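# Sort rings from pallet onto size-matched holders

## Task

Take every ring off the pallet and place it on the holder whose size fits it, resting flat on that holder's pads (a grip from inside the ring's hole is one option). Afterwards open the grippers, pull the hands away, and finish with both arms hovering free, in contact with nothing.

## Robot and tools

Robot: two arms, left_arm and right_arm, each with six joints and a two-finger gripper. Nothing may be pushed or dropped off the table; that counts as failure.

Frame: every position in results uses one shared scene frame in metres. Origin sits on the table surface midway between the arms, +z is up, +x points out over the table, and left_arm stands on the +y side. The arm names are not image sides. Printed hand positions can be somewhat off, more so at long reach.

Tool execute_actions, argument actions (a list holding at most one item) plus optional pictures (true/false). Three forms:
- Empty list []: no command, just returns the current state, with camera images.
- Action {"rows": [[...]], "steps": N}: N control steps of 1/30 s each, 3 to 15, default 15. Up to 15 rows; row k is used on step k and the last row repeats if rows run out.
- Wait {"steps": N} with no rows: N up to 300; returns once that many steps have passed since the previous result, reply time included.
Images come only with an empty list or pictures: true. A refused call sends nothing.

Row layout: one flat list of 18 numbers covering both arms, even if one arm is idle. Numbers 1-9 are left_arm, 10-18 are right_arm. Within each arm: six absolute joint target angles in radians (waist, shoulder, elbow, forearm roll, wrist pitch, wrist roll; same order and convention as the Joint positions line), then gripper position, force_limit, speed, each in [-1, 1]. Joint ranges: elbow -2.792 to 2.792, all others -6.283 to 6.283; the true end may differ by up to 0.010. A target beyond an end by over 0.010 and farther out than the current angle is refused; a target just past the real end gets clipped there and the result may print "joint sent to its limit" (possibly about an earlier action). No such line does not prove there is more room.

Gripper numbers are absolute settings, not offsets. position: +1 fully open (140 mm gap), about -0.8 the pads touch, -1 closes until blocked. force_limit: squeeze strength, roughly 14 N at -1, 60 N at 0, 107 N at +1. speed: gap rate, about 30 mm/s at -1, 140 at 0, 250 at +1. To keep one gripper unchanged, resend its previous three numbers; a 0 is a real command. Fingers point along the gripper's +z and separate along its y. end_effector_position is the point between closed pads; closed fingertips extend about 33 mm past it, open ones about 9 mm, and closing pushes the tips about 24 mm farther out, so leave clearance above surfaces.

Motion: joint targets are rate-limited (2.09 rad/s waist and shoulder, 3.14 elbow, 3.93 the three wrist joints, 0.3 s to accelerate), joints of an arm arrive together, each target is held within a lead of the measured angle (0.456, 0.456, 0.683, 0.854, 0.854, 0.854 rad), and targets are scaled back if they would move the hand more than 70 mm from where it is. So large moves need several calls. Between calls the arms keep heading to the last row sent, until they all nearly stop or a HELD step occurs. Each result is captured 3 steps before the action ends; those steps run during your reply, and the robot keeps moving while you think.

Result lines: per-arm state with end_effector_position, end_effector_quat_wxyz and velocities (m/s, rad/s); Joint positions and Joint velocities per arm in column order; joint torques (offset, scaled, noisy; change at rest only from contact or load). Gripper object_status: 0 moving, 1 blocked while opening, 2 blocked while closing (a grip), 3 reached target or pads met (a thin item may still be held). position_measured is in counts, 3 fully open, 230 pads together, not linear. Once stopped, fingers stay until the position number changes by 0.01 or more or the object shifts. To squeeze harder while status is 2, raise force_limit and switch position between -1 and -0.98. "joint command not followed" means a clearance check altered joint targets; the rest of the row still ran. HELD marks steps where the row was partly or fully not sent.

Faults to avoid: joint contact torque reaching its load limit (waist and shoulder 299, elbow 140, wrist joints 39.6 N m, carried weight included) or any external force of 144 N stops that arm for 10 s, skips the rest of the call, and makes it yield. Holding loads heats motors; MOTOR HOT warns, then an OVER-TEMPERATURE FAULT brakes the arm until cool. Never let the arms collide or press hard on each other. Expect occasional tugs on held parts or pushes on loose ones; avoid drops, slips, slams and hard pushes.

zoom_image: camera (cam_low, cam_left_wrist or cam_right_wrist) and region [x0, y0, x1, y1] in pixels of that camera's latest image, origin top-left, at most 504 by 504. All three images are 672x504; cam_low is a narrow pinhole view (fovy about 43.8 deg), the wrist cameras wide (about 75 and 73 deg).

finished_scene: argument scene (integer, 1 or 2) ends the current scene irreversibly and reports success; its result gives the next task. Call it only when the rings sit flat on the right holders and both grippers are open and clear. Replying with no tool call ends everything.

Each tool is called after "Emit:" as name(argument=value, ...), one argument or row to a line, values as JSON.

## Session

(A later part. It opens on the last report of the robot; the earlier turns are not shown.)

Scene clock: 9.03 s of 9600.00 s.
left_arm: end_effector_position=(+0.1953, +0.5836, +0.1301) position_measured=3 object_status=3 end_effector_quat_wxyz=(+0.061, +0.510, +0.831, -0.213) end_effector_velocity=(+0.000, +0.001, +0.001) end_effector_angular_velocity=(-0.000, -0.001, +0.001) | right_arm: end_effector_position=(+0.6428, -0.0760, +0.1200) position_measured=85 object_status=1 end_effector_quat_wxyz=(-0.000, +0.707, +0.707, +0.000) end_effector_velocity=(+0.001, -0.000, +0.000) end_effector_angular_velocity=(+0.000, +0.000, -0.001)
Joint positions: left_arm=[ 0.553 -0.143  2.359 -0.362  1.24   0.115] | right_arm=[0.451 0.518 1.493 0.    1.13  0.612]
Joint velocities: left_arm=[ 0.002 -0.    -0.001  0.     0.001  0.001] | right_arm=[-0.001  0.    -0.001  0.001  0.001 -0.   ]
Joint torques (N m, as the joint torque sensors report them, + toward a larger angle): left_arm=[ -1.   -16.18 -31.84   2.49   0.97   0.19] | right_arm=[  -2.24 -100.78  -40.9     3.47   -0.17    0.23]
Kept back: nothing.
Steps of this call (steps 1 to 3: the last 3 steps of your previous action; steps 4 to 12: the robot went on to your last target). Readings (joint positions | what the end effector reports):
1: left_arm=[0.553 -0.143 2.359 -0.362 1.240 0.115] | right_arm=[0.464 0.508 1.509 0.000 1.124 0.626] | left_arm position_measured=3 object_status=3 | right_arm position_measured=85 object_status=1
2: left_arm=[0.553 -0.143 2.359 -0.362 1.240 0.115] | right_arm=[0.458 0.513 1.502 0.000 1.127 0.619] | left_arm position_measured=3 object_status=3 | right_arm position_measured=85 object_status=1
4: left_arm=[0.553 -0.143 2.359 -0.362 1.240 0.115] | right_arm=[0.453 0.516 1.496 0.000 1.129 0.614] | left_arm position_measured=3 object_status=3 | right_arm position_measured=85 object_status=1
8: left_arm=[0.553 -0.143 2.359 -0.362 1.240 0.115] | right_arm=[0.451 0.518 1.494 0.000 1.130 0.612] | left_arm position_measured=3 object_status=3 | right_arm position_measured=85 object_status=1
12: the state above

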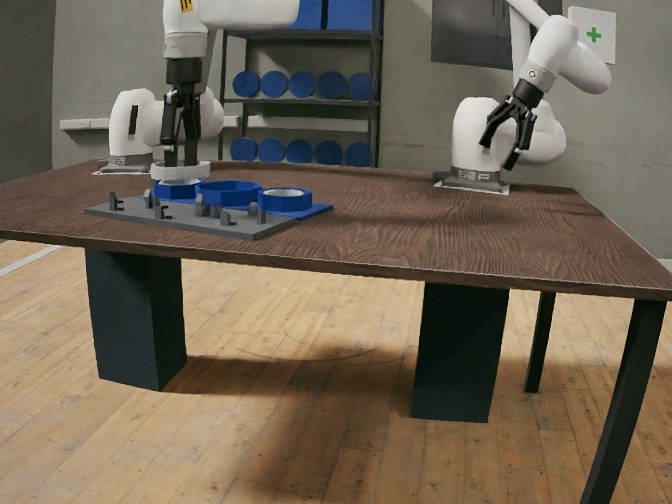

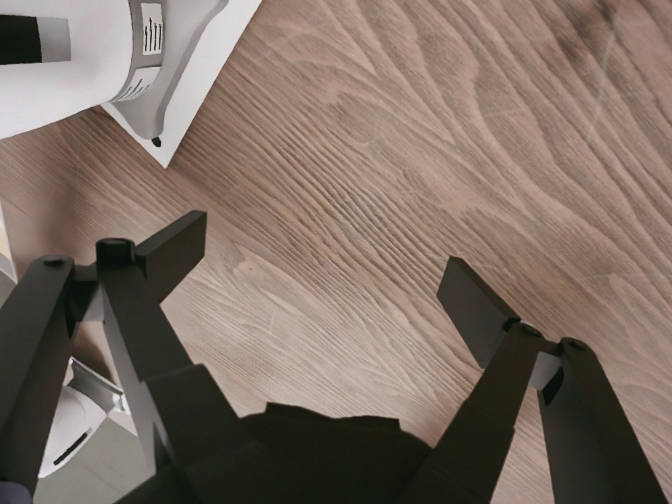

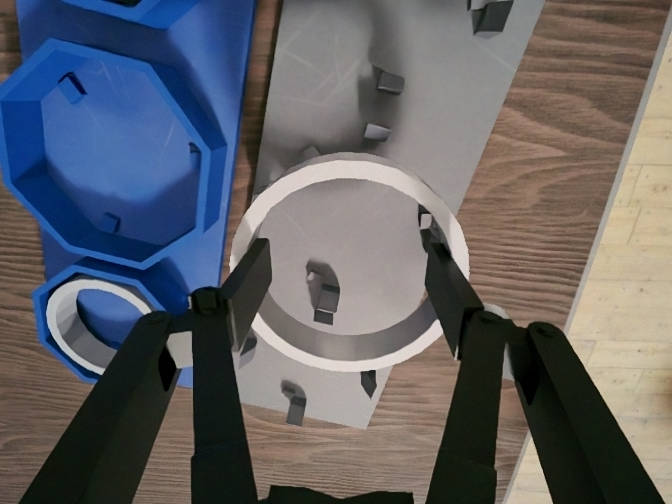

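Emit:
execute_actions(
  actions=[
    {"rows":[[0.553,-0.143,2.359,-0.362,1.24,0.115,1,0,0,0.4508,0.5478,1.5257,0,1.0681,0.6118,1,0,-0.3]]},
  ],
  pictures=true,
)

Emit:
zoom_image(
  camera="cam_right_wrist",
  region=[200,100,500,400],
)

Emit:
zoom_image(
  camera="cam_low",
  region=[90,150,270,250],
)

Scene clock: 9.53 s of 9600.00 s.
left_arm: end_effector_position=(+0.1953, +0.5836, +0.1301) position_measured=3 object_status=3 end_effector_quat_wxyz=(+0.061, +0.510, +0.831, -0.213) end_effector_velocity=(-0.000, +0.001, +0.000) end_effector_angular_velocity=(-0.000, +0.000, +0.004) | right_arm: end_effector_position=(+0.6430, -0.0761, +0.0803) position_measured=84 object_status=1 end_effector_quat_wxyz=(+0.000, +0.707, +0.707, +0.000) end_effector_velocity=(-0.001, -0.001, -0.005) end_effector_angular_velocity=(-0.001, +0.001, +0.001)
Joint positions: left_arm=[ 0.553 -0.143  2.359 -0.362  1.24   0.115] | right_arm=[ 0.451  0.548  1.525 -0.     1.069  0.612]
Joint velocities: left_arm=[ 0.003  0.    -0.    -0.     0.    -0.001] | right_arm=[-0.     0.003  0.005 -0.001 -0.007 -0.   ]
Joint torques (N m, as the joint torque sensors report them, + toward a larger angle): left_arm=[ -1.18 -14.9  -32.5    2.43   0.98   0.14] | right_arm=[  -0.69 -102.06  -39.59    3.4    -0.08   -0.07]
Steps of this call (steps 1 to 3: the robot went on to your last target; steps 4 to 15: the first 12 steps of this action). Readings (joint positions | what the end effector reports):
4: left_arm=[0.553 -0.143 2.359 -0.362 1.240 0.115] | right_arm=[0.451 0.519 1.494 0.000 1.129 0.612] | left_arm position_measured=3 object_status=3 | right_arm position_measured=85 object_status=1
5: left_arm=[0.553 -0.143 2.359 -0.362 1.240 0.115] | right_arm=[0.451 0.524 1.499 0.000 1.118 0.612] | left_arm position_measured=3 object_status=3 | right_arm position_measured=85 object_status=1
7: left_arm=[0.553 -0.143 2.359 -0.362 1.240 0.115] | right_arm=[0.451 0.539 1.516 -0.000 1.088 0.612] | left_arm position_measured=3 object_status=3 | right_arm position_measured=84 object_status=1
11: left_arm=[0.553 -0.143 2.359 -0.362 1.240 0.115] | right_arm=[0.451 0.547 1.524 -0.000 1.071 0.612] | left_arm position_measured=3 object_status=3 | right_arm position_measured=84 object_status=1
15: the state above

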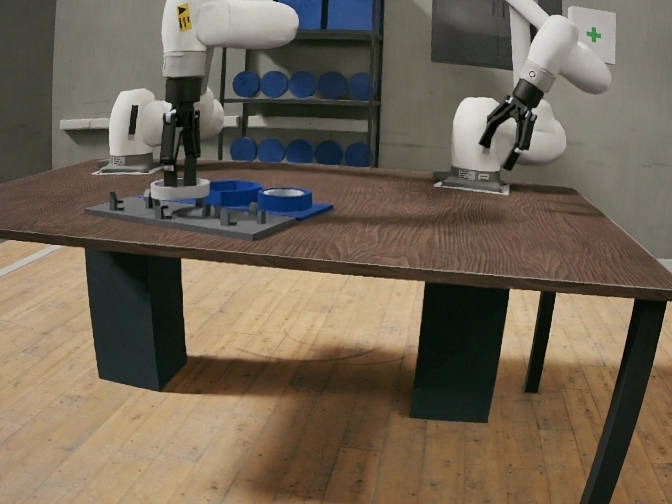

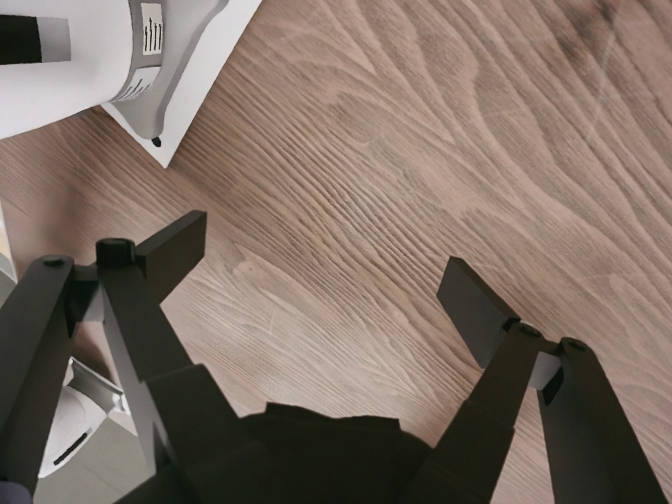

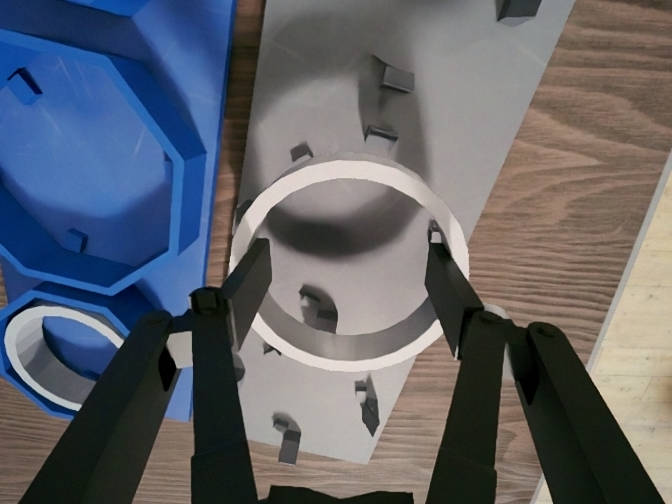

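Region (200, 100, 500, 400) of cam_right_wrist's 672x504 image, scaled by 1.680, with more detail than that image has.

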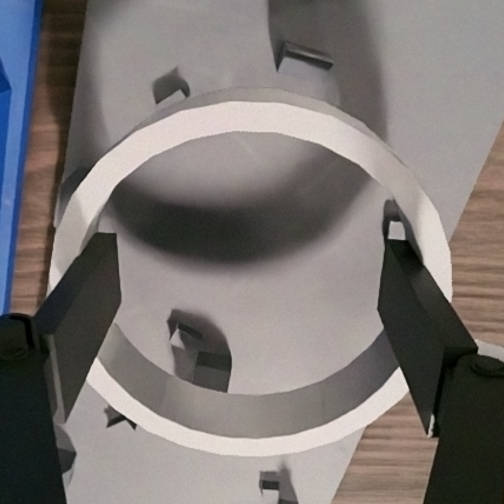

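Region (90, 150, 270, 250) of cam_low's 672x504 image, scaled by 2.800, with more detail than that image has.

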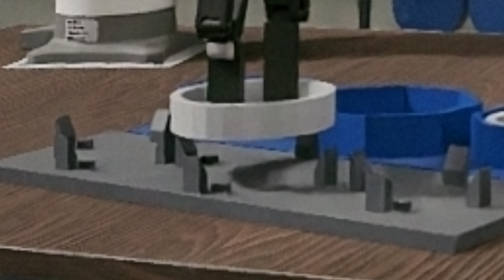

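Emit:
execute_actions(
  actions=[
    {"rows":[[0.553,-0.143,2.359,-0.362,1.24,0.115,1,0,0,0.4547,0.5513,1.5201,0,1.0702,0.6157,1,0,-0.3]],"steps":6},
  ],
)

Emit:
execute_actions(
  actions=[
    {"rows":[[0.553,-0.143,2.359,-0.362,1.24,0.115,1,0,0,0.4547,0.5553,1.5237,0,1.0626,0.6157,1,0,-0.3],[0.553,-0.143,2.359,-0.362,1.24,0.115,1,0,0,0.4547,0.5553,1.5237,0,1.0626,0.6157,1,0,-0.3],[0.553,-0.143,2.359,-0.362,1.24,0.115,1,0,0,0.4547,0.5593,1.5273,0,1.055,0.6157,1,0,-0.3],[0.553,-0.143,2.359,-0.362,1.24,0.115,1,0,0,0.4547,0.5593,1.5273,0,1.055,0.6157,1,0,-0.3],[0.553,-0.143,2.359,-0.362,1.24,0.115,1,0,0,0.4547,0.5633,1.5308,0,1.0475,0.6157,1,0,-0.3],[0.553,-0.143,2.359,-0.362,1.24,0.115,1,0,0,0.4547,0.5633,1.5308,0,1.0475,0.6157,1,0,-0.3],[0.553,-0.143,2.359,-0.362,1.24,0.115,1,0,0,0.4547,0.5673,1.5344,0,1.0399,0.6157,1,0,-0.3]]},
  ],
  pictures=true,
)

Emit:
zoom_image(
  camera="cam_low",
  region=[90,150,270,250],
)

Scene clock: 9.83 s of 9600.00 s.
left_arm: end_effector_position=(+0.1953, +0.5836, +0.1301) position_measured=3 object_status=3 end_effector_quat_wxyz=(+0.061, +0.510, +0.831, -0.213) end_effector_velocity=(+0.000, +0.000, +0.000) end_effector_angular_velocity=(-0.000, -0.001, -0.001) | right_arm: end_effector_position=(+0.6431, -0.0741, +0.0795) position_measured=84 object_status=1 end_effector_quat_wxyz=(+0.000, +0.707, +0.707, +0.000) end_effector_velocity=(+0.002, +0.025, +0.005) end_effector_angular_velocity=(+0.003, -0.005, +0.001)
Joint positions: left_arm=[ 0.553 -0.143  2.359 -0.362  1.24   0.115] | right_arm=[ 0.453  0.55   1.523 -0.     1.068  0.614]
Joint velocities: left_arm=[ 0.    -0.    -0.001 -0.     0.     0.001] | right_arm=[ 0.024  0.018 -0.04  -0.001  0.016  0.024]
Joint torques (N m, as the joint torque sensors report them, + toward a larger angle): left_arm=[  0.25 -14.63 -31.8    2.52   0.97   0.19] | right_arm=[  -2.41 -109.44  -40.89    3.78    0.01   -0.24]
Steps of this call (steps 1 to 3: the last 3 steps of your previous action; steps 4 to 6: the robot went on to your last target; steps 7 to 9: the first 3 steps of this action). Readings (joint positions | what the end effector reports):
7: left_arm=[0.553 -0.143 2.359 -0.362 1.240 0.115] | right_arm=[0.451 0.548 1.526 -0.000 1.068 0.612] | left_arm position_measured=3 object_status=3 | right_arm position_measured=84 object_status=1
8: left_arm=[0.553 -0.143 2.359 -0.362 1.240 0.115] | right_arm=[0.452 0.549 1.524 -0.000 1.068 0.613] | left_arm position_measured=3 object_status=3 | right_arm position_measured=84 object_status=1
9: the state above

Scene clock: 10.33 s of 9600.00 s.
left_arm: end_effector_position=(+0.1953, +0.5836, +0.1301) position_measured=3 object_status=3 end_effector_quat_wxyz=(+0.061, +0.510, +0.831, -0.213) end_effector_velocity=(-0.000, +0.000, -0.000) end_effector_angular_velocity=(-0.000, +0.000, +0.001) | right_arm: end_effector_position=(+0.6430, -0.0721, +0.0607) position_measured=84 object_status=1 end_effector_quat_wxyz=(-0.000, +0.707, +0.707, +0.000) end_effector_velocity=(-0.001, +0.000, -0.011) end_effector_angular_velocity=(+0.000, +0.001, -0.000)
Joint positions: left_arm=[ 0.553 -0.143  2.359 -0.362  1.24   0.115] | right_arm=[0.455 0.567 1.534 0.    1.041 0.616]
Joint velocities: left_arm=[ 0.001  0.     0.    -0.     0.     0.001] | right_arm=[ 0.     0.009  0.008  0.001 -0.016 -0.   ]
Joint torques (N m, as the joint torque sensors report them, + toward a larger angle): left_arm=[  1.34 -15.92 -32.04   2.47   0.99   0.24] | right_arm=[  -1.46 -103.1   -38.51    3.46   -0.23    0.08]
Steps of this call (steps 1 to 3: the last 3 steps of your previous action; steps 4 to 15: the first 12 steps of this action). Readings (joint positions | what the end effector reports):
4: left_arm=[0.553 -0.143 2.359 -0.362 1.240 0.115] | right_arm=[0.454 0.551 1.521 0.000 1.070 0.615] | left_arm position_measured=3 object_status=3 | right_arm position_measured=84 object_status=1
5: left_arm=[0.553 -0.143 2.359 -0.362 1.240 0.115] | right_arm=[0.454 0.553 1.521 0.000 1.068 0.616] | left_arm position_measured=3 object_status=3 | right_arm position_measured=84 object_status=1
7: left_arm=[0.553 -0.143 2.359 -0.362 1.240 0.115] | right_arm=[0.455 0.556 1.524 0.000 1.062 0.616] | left_arm position_measured=3 object_status=3 | right_arm position_measured=84 object_status=1
11: left_arm=[0.553 -0.143 2.359 -0.362 1.240 0.115] | right_arm=[0.455 0.563 1.531 0.000 1.048 0.616] | left_arm position_measured=3 object_status=3 | right_arm position_measured=84 object_status=1
15: the state above

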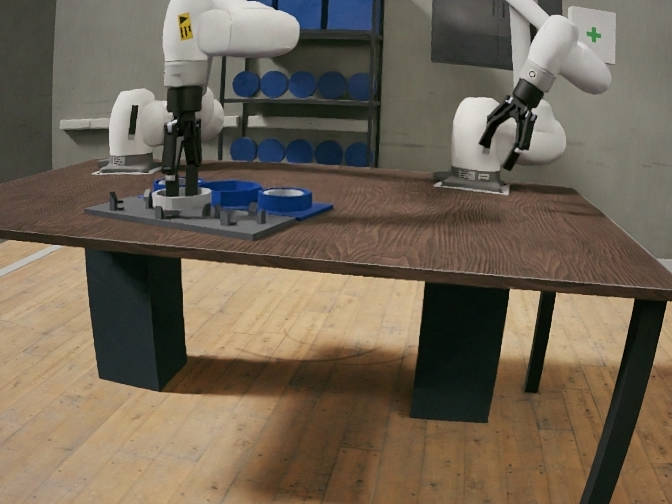

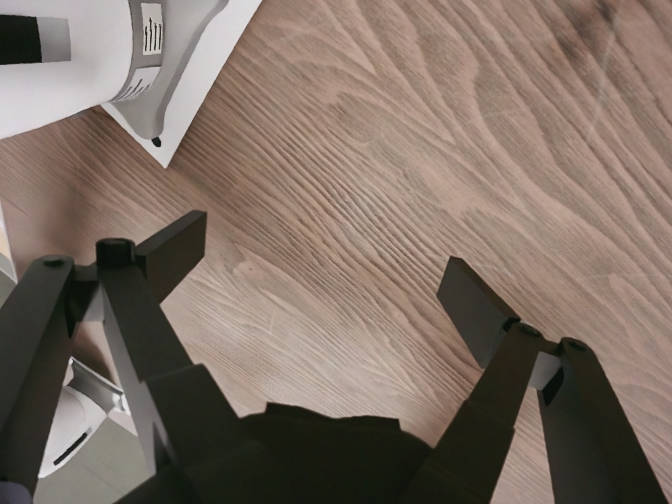

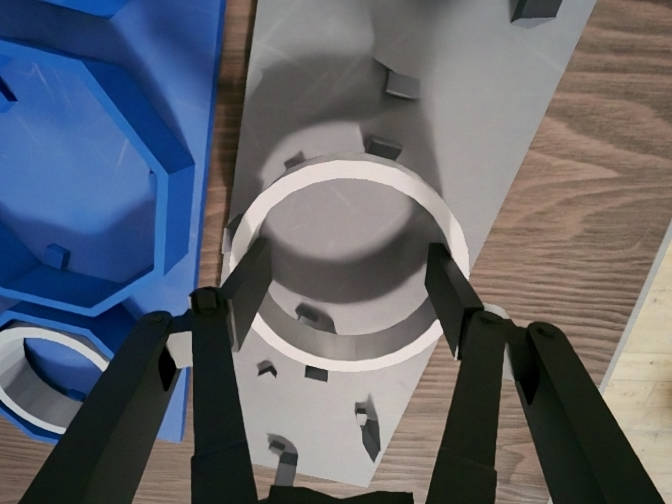

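Region (90, 150, 270, 250) of cam_low's 672x504 image, scaled by 2.800, with more detail than that image has.

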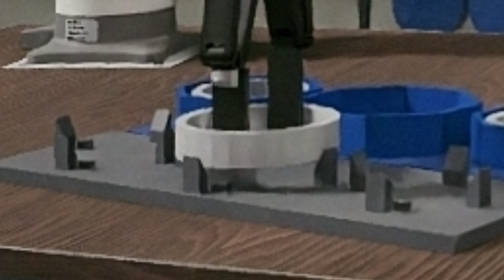

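Inside the posts. Lower to .050.

Emit:
execute_actions(
  actions=[
    {"rows":[[0.553,-0.143,2.359,-0.362,1.24,0.115,1,0,0,0.4547,0.5714,1.5379,0,1.0323,0.6157,1,0,-0.3],[0.553,-0.143,2.359,-0.362,1.24,0.115,1,0,0,0.4547,0.5714,1.5379,0,1.0323,0.6157,1,0,-0.3],[0.553,-0.143,2.359,-0.362,1.24,0.115,1,0,0,0.4547,0.5755,1.5414,0,1.0247,0.6157,1,0,-0.3]]},
  ],
  pictures=true,
)

Emit:
zoom_image(
  camera="cam_low",
  region=[130,170,230,230],
)

Scene clock: 10.83 s of 9600.00 s.
left_arm: end_effector_position=(+0.1953, +0.5836, +0.1301) position_measured=3 object_status=3 end_effector_quat_wxyz=(+0.061, +0.510, +0.831, -0.213) end_effector_velocity=(+0.000, +0.000, -0.000) end_effector_angular_velocity=(+0.001, -0.001, -0.000) | right_arm: end_effector_position=(+0.6430, -0.0721, +0.0501) position_measured=84 object_status=1 end_effector_quat_wxyz=(+0.000, +0.707, +0.707, +0.000) end_effector_velocity=(+0.000, -0.000, -0.003) end_effector_angular_velocity=(-0.001, +0.000, +0.000)
Joint positions: left_arm=[ 0.553 -0.143  2.359 -0.362  1.24   0.115] | right_arm=[ 0.455  0.575  1.541 -0.     1.025  0.616]
Joint velocities: left_arm=[-0.001  0.     0.    -0.    -0.002 -0.   ] | right_arm=[-0.     0.003  0.002 -0.001 -0.004 -0.   ]
Joint torques (N m, as the joint torque sensors report them, + toward a larger angle): left_arm=[  0.09 -15.3  -32.08   2.43   0.83   0.06] | right_arm=[ 30.93 -27.5  -17.16  14.5  -13.19   0.08]
Steps of this call (steps 1 to 3: the last 3 steps of your previous action; steps 4 to 15: the first 12 steps of this action). Readings (joint positions | what the end effector reports):
4: left_arm=[0.553 -0.143 2.359 -0.362 1.240 0.115] | right_arm=[0.455 0.567 1.535 0.000 1.039 0.616] | left_arm position_measured=3 object_status=3 | right_arm position_measured=84 object_status=1
5: left_arm=[0.553 -0.143 2.359 -0.362 1.240 0.115] | right_arm=[0.455 0.569 1.536 0.000 1.037 0.616] | left_arm position_measured=3 object_status=3 | right_arm position_measured=84 object_status=1
7: left_arm=[0.553 -0.143 2.359 -0.362 1.240 0.115] | right_arm=[0.455 0.572 1.538 -0.000 1.032 0.616] | left_arm position_measured=3 object_status=3 | right_arm position_measured=84 object_status=1
11: left_arm=[0.553 -0.143 2.359 -0.362 1.240 0.115] | right_arm=[0.455 0.574 1.541 -0.000 1.026 0.616] | left_arm position_measured=3 object_status=3 | right_arm position_measured=84 object_status=1
15: the state above

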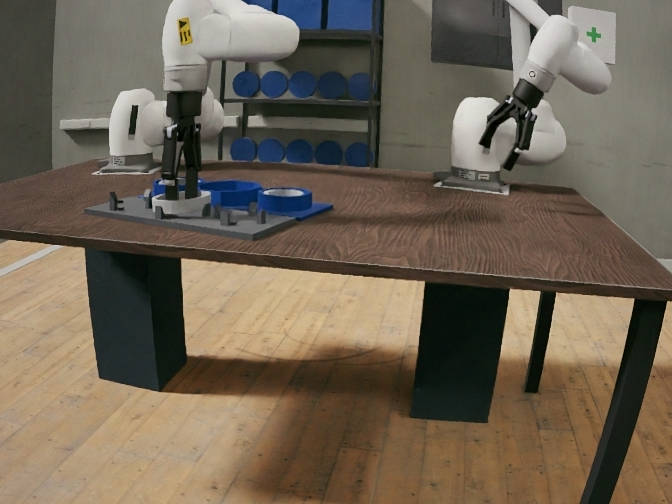

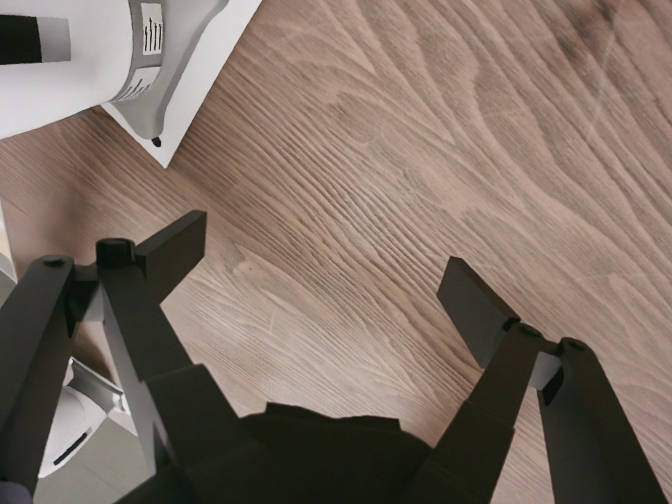

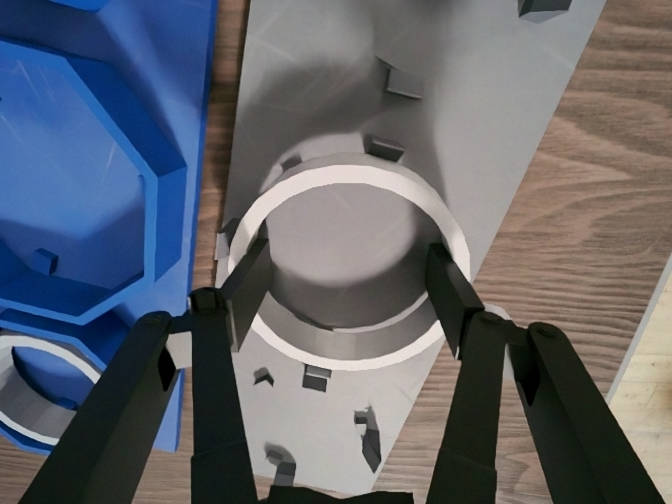

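Region (130, 170, 230, 230) of cam_low's 672x504 image, scaled by 5.040, with more detail than that image has; it fills the top 302 rows of this view, and the rest is white.

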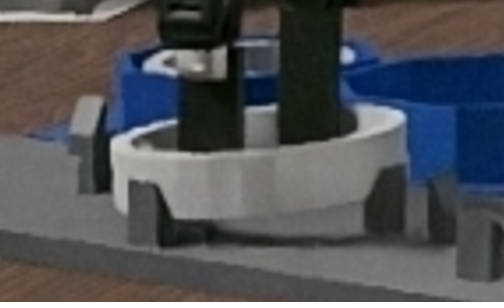

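Emit:
execute_actions(
  actions=[
    {"rows":[[0.553,-0.143,2.359,-0.362,1.24,0.115,1,0,0,0.452,0.569,1.542,0,1.0306,0.613,1,0,-0.3]],"steps":12},
  ],
)

Emit:
execute_actions(
  actions=[
    {"rows":[[0.553,-0.143,2.359,-0.362,1.24,0.115,1,0,0,0.452,0.5715,1.5441,0,1.026,0.613,1,0,-0.3]],"steps":12},
  ],
  pictures=true,
)

Emit:
zoom_image(
  camera="cam_low",
  region=[130,170,230,230],
)

Scene clock: 11.23 s of 9600.00 s.
left_arm: end_effector_position=(+0.1953, +0.5836, +0.1301) position_measured=3 object_status=3 end_effector_quat_wxyz=(+0.061, +0.510, +0.831, -0.213) end_effector_velocity=(-0.000, +0.000, -0.000) end_effector_angular_velocity=(-0.000, -0.000, +0.001) | right_arm: end_effector_position=(+0.6427, -0.0747, +0.0543) position_measured=84 object_status=1 end_effector_quat_wxyz=(-0.000, +0.707, +0.707, -0.000) end_effector_velocity=(+0.001, -0.002, +0.004) end_effector_angular_velocity=(-0.001, -0.003, -0.000)
Joint positions: left_arm=[ 0.553 -0.143  2.359 -0.362  1.24   0.115] | right_arm=[0.452 0.569 1.542 0.    1.03  0.613]
Joint velocities: left_arm=[ 0.001 -0.     0.    -0.    -0.     0.001] | right_arm=[-0.002 -0.005 -0.    -0.003  0.003 -0.001]
Joint torques (N m, as the joint torque sensors report them, + toward a larger angle): left_arm=[ -0.71 -16.71 -31.83   2.3    1.21   0.46] | right_arm=[  -0.97 -101.32  -38.3     3.46    0.08    0.04]
Steps of this call (steps 1 to 3: the last 3 steps of your previous action; steps 4 to 12: the first 9 steps of this action). Readings (joint positions | what the end effector reports):
4: left_arm=[0.553 -0.143 2.359 -0.362 1.240 0.115] | right_arm=[0.455 0.575 1.541 0.000 1.025 0.616] | left_arm position_measured=3 object_status=3 | right_arm position_measured=84 object_status=1
5: left_arm=[0.553 -0.143 2.359 -0.362 1.240 0.115] | right_arm=[0.454 0.574 1.542 0.000 1.025 0.615] | left_arm position_measured=3 object_status=3 | right_arm position_measured=84 object_status=1
7: left_arm=[0.553 -0.143 2.359 -0.362 1.240 0.115] | right_arm=[0.453 0.572 1.542 0.001 1.028 0.614] | left_arm position_measured=3 object_status=3 | right_arm position_measured=84 object_status=1
11: left_arm=[0.553 -0.143 2.359 -0.362 1.240 0.115] | right_arm=[0.452 0.570 1.542 0.000 1.030 0.613] | left_arm position_measured=3 object_status=3 | right_arm position_measured=84 object_status=1
12: the state above

Scene clock: 11.63 s of 9600.00 s.
left_arm: end_effector_position=(+0.1953, +0.5836, +0.1301) position_measured=3 object_status=3 end_effector_quat_wxyz=(+0.061, +0.510, +0.831, -0.213) end_effector_velocity=(-0.001, +0.000, -0.000) end_effector_angular_velocity=(-0.001, +0.002, +0.001) | right_arm: end_effector_position=(+0.6429, -0.0749, +0.0519) position_measured=84 object_status=1 end_effector_quat_wxyz=(+0.000, +0.707, +0.707, +0.000) end_effector_velocity=(+0.000, +0.000, -0.001) end_effector_angular_velocity=(+0.000, +0.000, -0.000)
Joint positions: left_arm=[ 0.553 -0.143  2.359 -0.362  1.24   0.115] | right_arm=[ 0.452  0.571  1.544 -0.     1.026  0.613]
Joint velocities: left_arm=[ 0.001 -0.     0.001  0.     0.001 -0.   ] | right_arm=[-0.     0.001 -0.     0.    -0.001  0.   ]
Joint torques (N m, as the joint torque sensors report them, + toward a larger angle): left_arm=[ -1.04 -15.97 -31.83   2.34   0.86   0.33] | right_arm=[  -0.83 -102.46  -39.18    3.25   -0.42   -0.04]
Steps of this call (steps 1 to 3: the last 3 steps of your previous action; steps 4 to 12: the first 9 steps of this action). Readings (joint positions | what the end effector reports):
4: left_arm=[0.553 -0.143 2.359 -0.362 1.240 0.115] | right_arm=[0.452 0.569 1.542 0.000 1.031 0.613] | left_arm position_measured=3 object_status=3 | right_arm position_measured=84 object_status=1
5: left_arm=[0.553 -0.143 2.359 -0.362 1.240 0.115] | right_arm=[0.452 0.569 1.542 0.000 1.030 0.613] | left_arm position_measured=3 object_status=3 | right_arm position_measured=84 object_status=1
7: left_arm=[0.553 -0.143 2.359 -0.362 1.240 0.115] | right_arm=[0.452 0.571 1.543 -0.000 1.028 0.613] | left_arm position_measured=3 object_status=3 | right_arm position_measured=84 object_status=1
11: left_arm=[0.553 -0.143 2.359 -0.362 1.240 0.115] | right_arm=[0.452 0.571 1.544 -0.000 1.026 0.613] | left_arm position_measured=3 object_status=3 | right_arm position_measured=84 object_status=1
12: the state above

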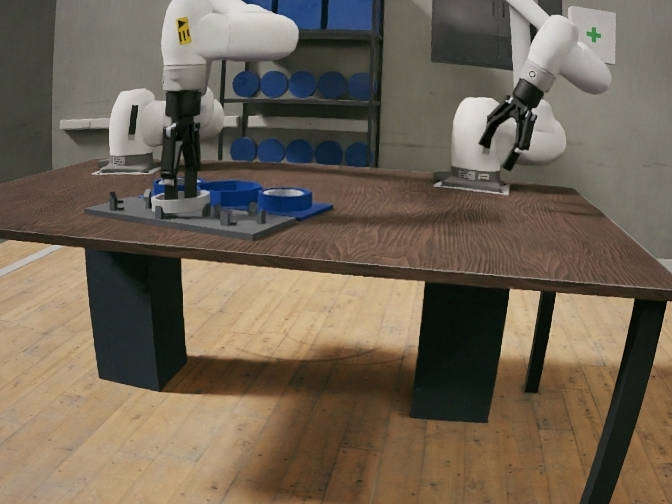

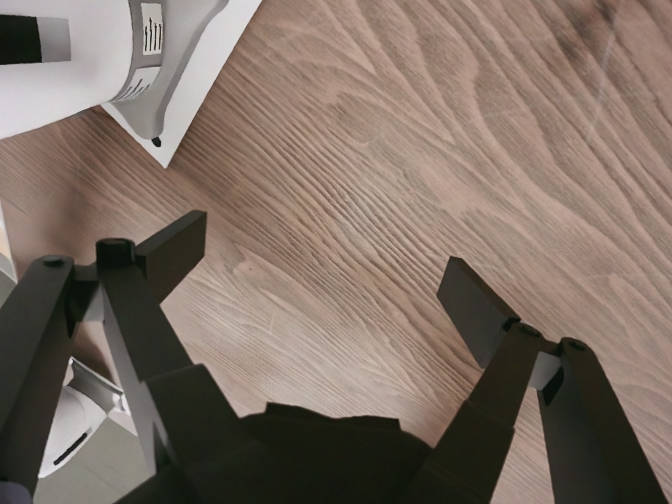

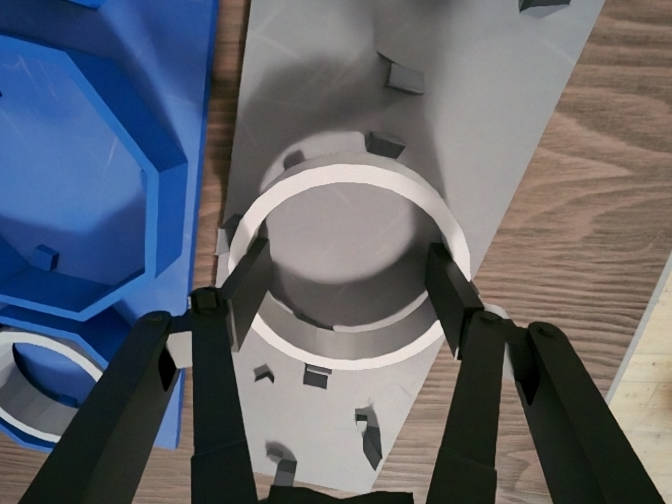

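Region (130, 170, 230, 230) of cam_low's 672x504 image, scaled by 5.040, with more detail than that image has; it fills the top 302 rows of this view, and the rest is white.

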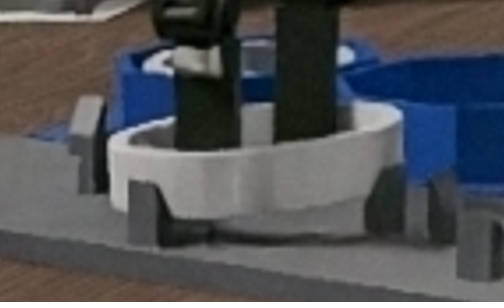

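Tilted; shift 1 mm more and lower so the pad levels it.

Emit:
execute_actions(
  actions=[
    {"rows":[[0.553,-0.143,2.359,-0.362,1.24,0.115,1,0,0,0.451,0.5735,1.5478,0,1.0203,0.612,1,0,-0.3]],"steps":12},
  ],
  pictures=true,
)

Emit:
zoom_image(
  camera="cam_low",
  region=[130,170,230,230],
)

Scene clock: 12.03 s of 9600.00 s.
left_arm: end_effector_position=(+0.1953, +0.5836, +0.1301) position_measured=3 object_status=3 end_effector_quat_wxyz=(+0.061, +0.510, +0.831, -0.213) end_effector_velocity=(-0.000, -0.000, -0.000) end_effector_angular_velocity=(-0.000, -0.000, -0.001) | right_arm: end_effector_position=(+0.6429, -0.0758, +0.0485) position_measured=84 object_status=1 end_effector_quat_wxyz=(+0.000, +0.707, +0.707, +0.000) end_effector_velocity=(+0.001, +0.000, -0.001) end_effector_angular_velocity=(+0.001, -0.001, -0.000)
Joint positions: left_arm=[ 0.553 -0.143  2.359 -0.362  1.24   0.115] | right_arm=[ 0.451  0.573  1.548 -0.     1.02   0.612]
Joint velocities: left_arm=[-0.001 -0.     0.     0.     0.     0.001] | right_arm=[-0.     0.001 -0.     0.    -0.002 -0.   ]
Joint torques (N m, as the joint torque sensors report them, + toward a larger angle): left_arm=[  0.6  -15.63 -31.98   2.42   1.11   0.23] | right_arm=[ -1.74 -96.41 -34.31   2.88  -0.15  -0.33]
Steps of this call (steps 1 to 3: the last 3 steps of your previous action; steps 4 to 12: the first 9 steps of this action). Readings (joint positions | what the end effector reports):
4: left_arm=[0.553 -0.143 2.359 -0.362 1.240 0.115] | right_arm=[0.452 0.572 1.544 -0.000 1.026 0.613] | left_arm position_measured=3 object_status=3 | right_arm position_measured=84 object_status=1
5: left_arm=[0.553 -0.143 2.359 -0.362 1.240 0.115] | right_arm=[0.452 0.572 1.545 -0.000 1.024 0.613] | left_arm position_measured=3 object_status=3 | right_arm position_measured=84 object_status=1
7: left_arm=[0.553 -0.143 2.359 -0.362 1.240 0.115] | right_arm=[0.451 0.573 1.547 -0.000 1.022 0.612] | left_arm position_measured=3 object_status=3 | right_arm position_measured=84 object_status=1
11: left_arm=[0.553 -0.143 2.359 -0.362 1.240 0.115] | right_arm=[0.451 0.573 1.548 -0.000 1.021 0.612] | left_arm position_measured=3 object_status=3 | right_arm position_measured=84 object_status=1
12: the state above

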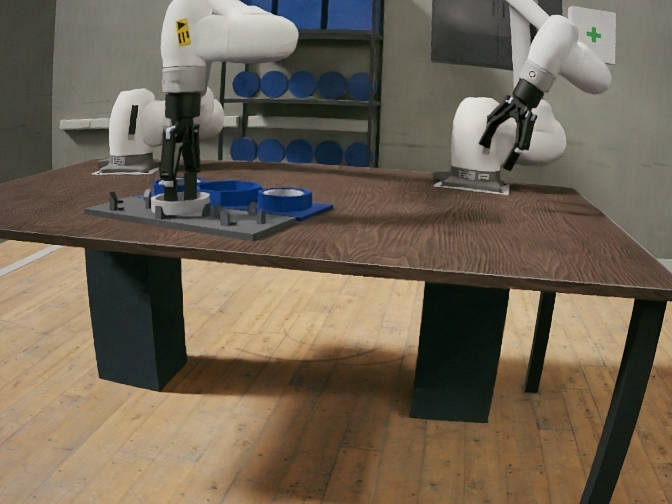

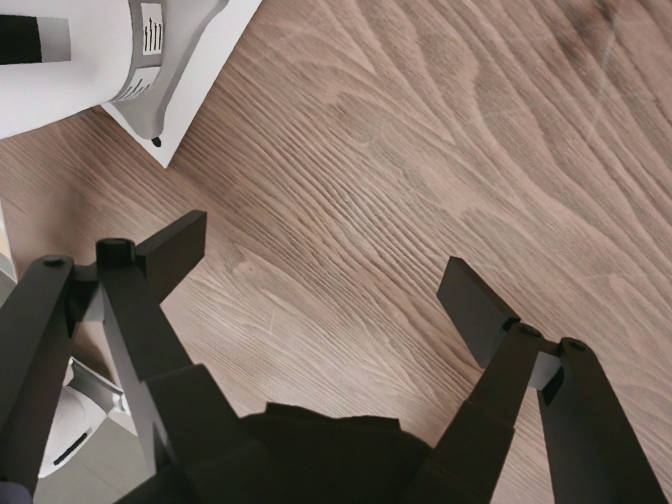

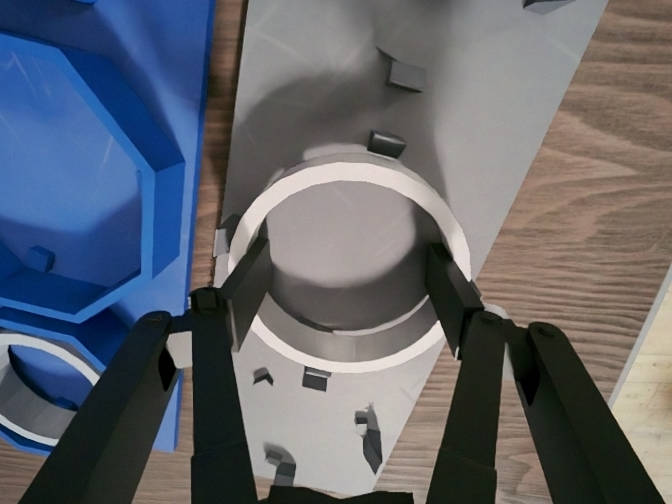

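Region (130, 170, 230, 230) of cam_low's 672x504 image, scaled by 5.040, with more detail than that image has; it fills the top 302 rows of this view, and the rest is white.

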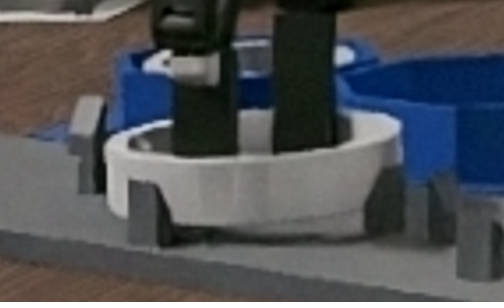

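Emit:
execute_actions(
  actions=[
    {"rows":[[0.553,-0.143,2.359,-0.362,1.24,0.115,1,0,0,0.451,0.5754,1.5494,0,1.0168,0.612,1,0,-0.3]],"steps":10},
  ],
)

Emit:
execute_actions(
  actions=[
    {"rows":[[0.553,-0.143,2.359,-0.362,1.24,0.115,1,0,0,0.451,0.5754,1.5494,0,1.0168,0.612,0.1,0,-0.3]],"steps":10},
  ],
)

Emit:
execute_actions(
  actions=[
    {"rows":[[0.553,-0.143,2.359,-0.362,1.24,0.115,1,0,0,0.4508,0.5183,1.4934,0,1.1299,0.6118,0.1,0,-0.3]]},
  ],
  pictures=true,
)

Emit:
zoom_image(
  camera="cam_low",
  region=[130,170,230,230],
)

Scene clock: 12.47 s of 9600.00 s.
left_arm: end_effector_position=(+0.1953, +0.5836, +0.1301) position_measured=3 object_status=3 end_effector_quat_wxyz=(+0.061, +0.510, +0.831, -0.213) end_effector_velocity=(+0.000, -0.000, +0.000) end_effector_angular_velocity=(-0.000, +0.000, +0.001) | right_arm: end_effector_position=(+0.6429, -0.0759, +0.0462) position_measured=84 object_status=1 end_effector_quat_wxyz=(+0.000, +0.707, +0.707, +0.000) end_effector_velocity=(-0.000, -0.000, -0.002) end_effector_angular_velocity=(-0.000, +0.000, +0.000)
Joint positions: left_arm=[ 0.553 -0.143  2.359 -0.362  1.24   0.115] | right_arm=[ 0.451  0.575  1.549 -0.     1.017  0.612]
Joint velocities: left_arm=[-0.    -0.    -0.001 -0.     0.001 -0.001] | right_arm=[-0.     0.001  0.002 -0.    -0.003 -0.   ]
Joint torques (N m, as the joint torque sensors report them, + toward a larger angle): left_arm=[  0.88 -16.37 -31.82   2.36   1.1    0.13] | right_arm=[ -2.13 -96.33 -33.7    2.66   0.14  -0.16]
Steps of this call (steps 1 to 3: the last 3 steps of your previous action; steps 4 to 6: the robot went on to your last target; steps 7 to 13: the first 7 steps of this action). Readings (joint positions | what the end effector reports):
7: left_arm=[0.553 -0.143 2.359 -0.362 1.240 0.115] | right_arm=[0.451 0.574 1.548 -0.000 1.020 0.612] | left_arm position_measured=3 object_status=3 | right_arm position_measured=84 object_status=1
8: left_arm=[0.553 -0.143 2.359 -0.362 1.240 0.115] | right_arm=[0.451 0.574 1.548 -0.000 1.019 0.612] | left_arm position_measured=3 object_status=3 | right_arm position_measured=84 object_status=1
10: left_arm=[0.553 -0.143 2.359 -0.362 1.240 0.115] | right_arm=[0.451 0.575 1.549 -0.000 1.018 0.612] | left_arm position_measured=3 object_status=3 | right_arm position_measured=84 object_status=1
13: the state above

Scene clock: 12.80 s of 9600.00 s.
left_arm: end_effector_position=(+0.1953, +0.5836, +0.1301) position_measured=3 object_status=3 end_effector_quat_wxyz=(+0.061, +0.510, +0.831, -0.213) end_effector_velocity=(-0.000, -0.001, -0.000) end_effector_angular_velocity=(-0.000, +0.000, -0.001) | right_arm: end_effector_position=(+0.6428, -0.0760, +0.0459) position_measured=116 object_status=0 end_effector_quat_wxyz=(-0.000, +0.707, +0.707, -0.000) end_effector_velocity=(+0.001, +0.001, +0.001) end_effector_angular_velocity=(+0.001, -0.001, +0.000)
Joint positions: left_arm=[ 0.553 -0.143  2.359 -0.362  1.24   0.115] | right_arm=[ 0.451  0.575  1.55  -0.     1.017  0.612]
Joint velocities: left_arm=[-0.001 -0.     0.    -0.     0.    -0.   ] | right_arm=[ 0.    -0.001 -0.001  0.    -0.    -0.   ]
Joint torques (N m, as the joint torque sensors report them, + toward a larger angle): left_arm=[ -0.42 -17.16 -32.     2.4    0.94   0.31] | right_arm=[ -0.95 -97.08 -36.62   3.24  -0.12  -0.08]
Steps of this call (steps 1 to 3: the last 3 steps of your previous action; steps 4 to 10: the first 7 steps of this action). Readings (joint positions | what the end effector reports):
4: left_arm=[0.553 -0.143 2.359 -0.362 1.240 0.115] | right_arm=[0.451 0.575 1.549 -0.000 1.017 0.612] | left_arm position_measured=3 object_status=3 | right_arm position_measured=84 object_status=0
5: left_arm=[0.553 -0.143 2.359 -0.362 1.240 0.115] | right_arm=[0.451 0.575 1.549 -0.000 1.017 0.612] | left_arm position_measured=3 object_status=3 | right_arm position_measured=84 object_status=0
7: left_arm=[0.553 -0.143 2.359 -0.362 1.240 0.115] | right_arm=[0.451 0.575 1.550 -0.000 1.017 0.612] | left_arm position_measured=3 object_status=3 | right_arm position_measured=100 object_status=0
10: the state above

Scene clock: 13.30 s of 9600.00 s.
left_arm: end_effector_position=(+0.1953, +0.5836, +0.1301) position_measured=3 object_status=3 end_effector_quat_wxyz=(+0.061, +0.510, +0.831, -0.213) end_effector_velocity=(-0.000, -0.000, -0.000) end_effector_angular_velocity=(+0.000, +0.001, +0.000) | right_arm: end_effector_position=(+0.6428, -0.0761, +0.1193) position_measured=117 object_status=3 end_effector_quat_wxyz=(-0.000, +0.707, +0.707, -0.000) end_effector_velocity=(-0.000, -0.000, +0.008) end_effector_angular_velocity=(+0.000, -0.000, -0.000)
Joint positions: left_arm=[ 0.553 -0.143  2.359 -0.362  1.24   0.115] | right_arm=[0.451 0.519 1.494 0.    1.129 0.612]
Joint velocities: left_arm=[-0.    -0.     0.001  0.    -0.    -0.   ] | right_arm=[-0.    -0.007 -0.005  0.     0.011 -0.   ]
Joint torques (N m, as the joint torque sensors report them, + toward a larger angle): left_arm=[  0.23 -16.4  -32.38   2.43   1.17   0.18] | right_arm=[ -1.87 -96.62 -37.24   3.68  -0.29  -0.16]
Steps of this call (steps 1 to 3: the last 3 steps of your previous action; steps 4 to 15: the first 12 steps of this action). Readings (joint positions | what the end effector reports):
4: left_arm=[0.553 -0.143 2.359 -0.362 1.240 0.115] | right_arm=[0.451 0.575 1.549 -0.000 1.017 0.612] | left_arm position_measured=3 object_status=3 | right_arm position_measured=117 object_status=0
5: left_arm=[0.553 -0.143 2.359 -0.362 1.240 0.115] | right_arm=[0.451 0.571 1.545 -0.000 1.027 0.612] | left_arm position_measured=3 object_status=3 | right_arm position_measured=117 object_status=0
7: left_arm=[0.553 -0.143 2.359 -0.362 1.240 0.115] | right_arm=[0.451 0.544 1.518 0.000 1.078 0.612] | left_arm position_measured=3 object_status=3 | right_arm position_measured=117 object_status=3
11: left_arm=[0.553 -0.143 2.359 -0.362 1.240 0.115] | right_arm=[0.451 0.521 1.496 0.000 1.125 0.612] | left_arm position_measured=3 object_status=3 | right_arm position_measured=117 object_status=3
15: the state above

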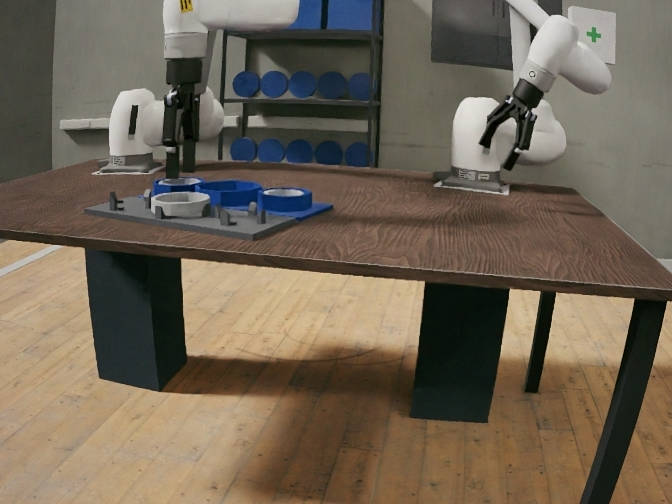

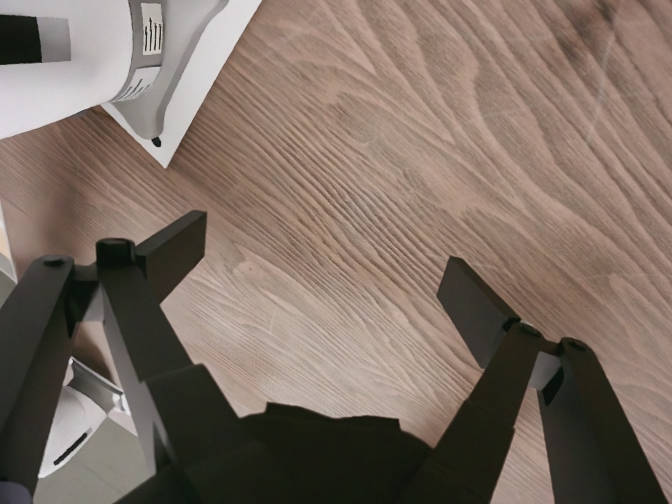

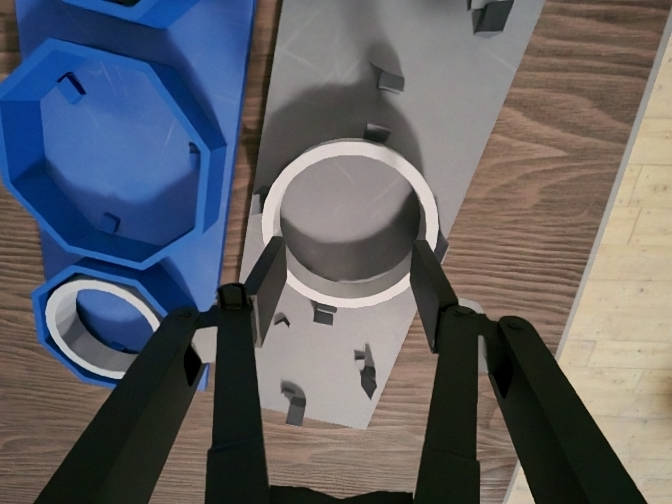

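Region (130, 170, 230, 230) of cam_low's 672x504 image, scaled by 5.040, with more detail than that image has; it fills the top 302 rows of this view, and the rest is white.

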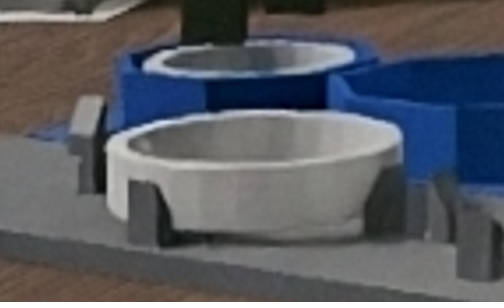

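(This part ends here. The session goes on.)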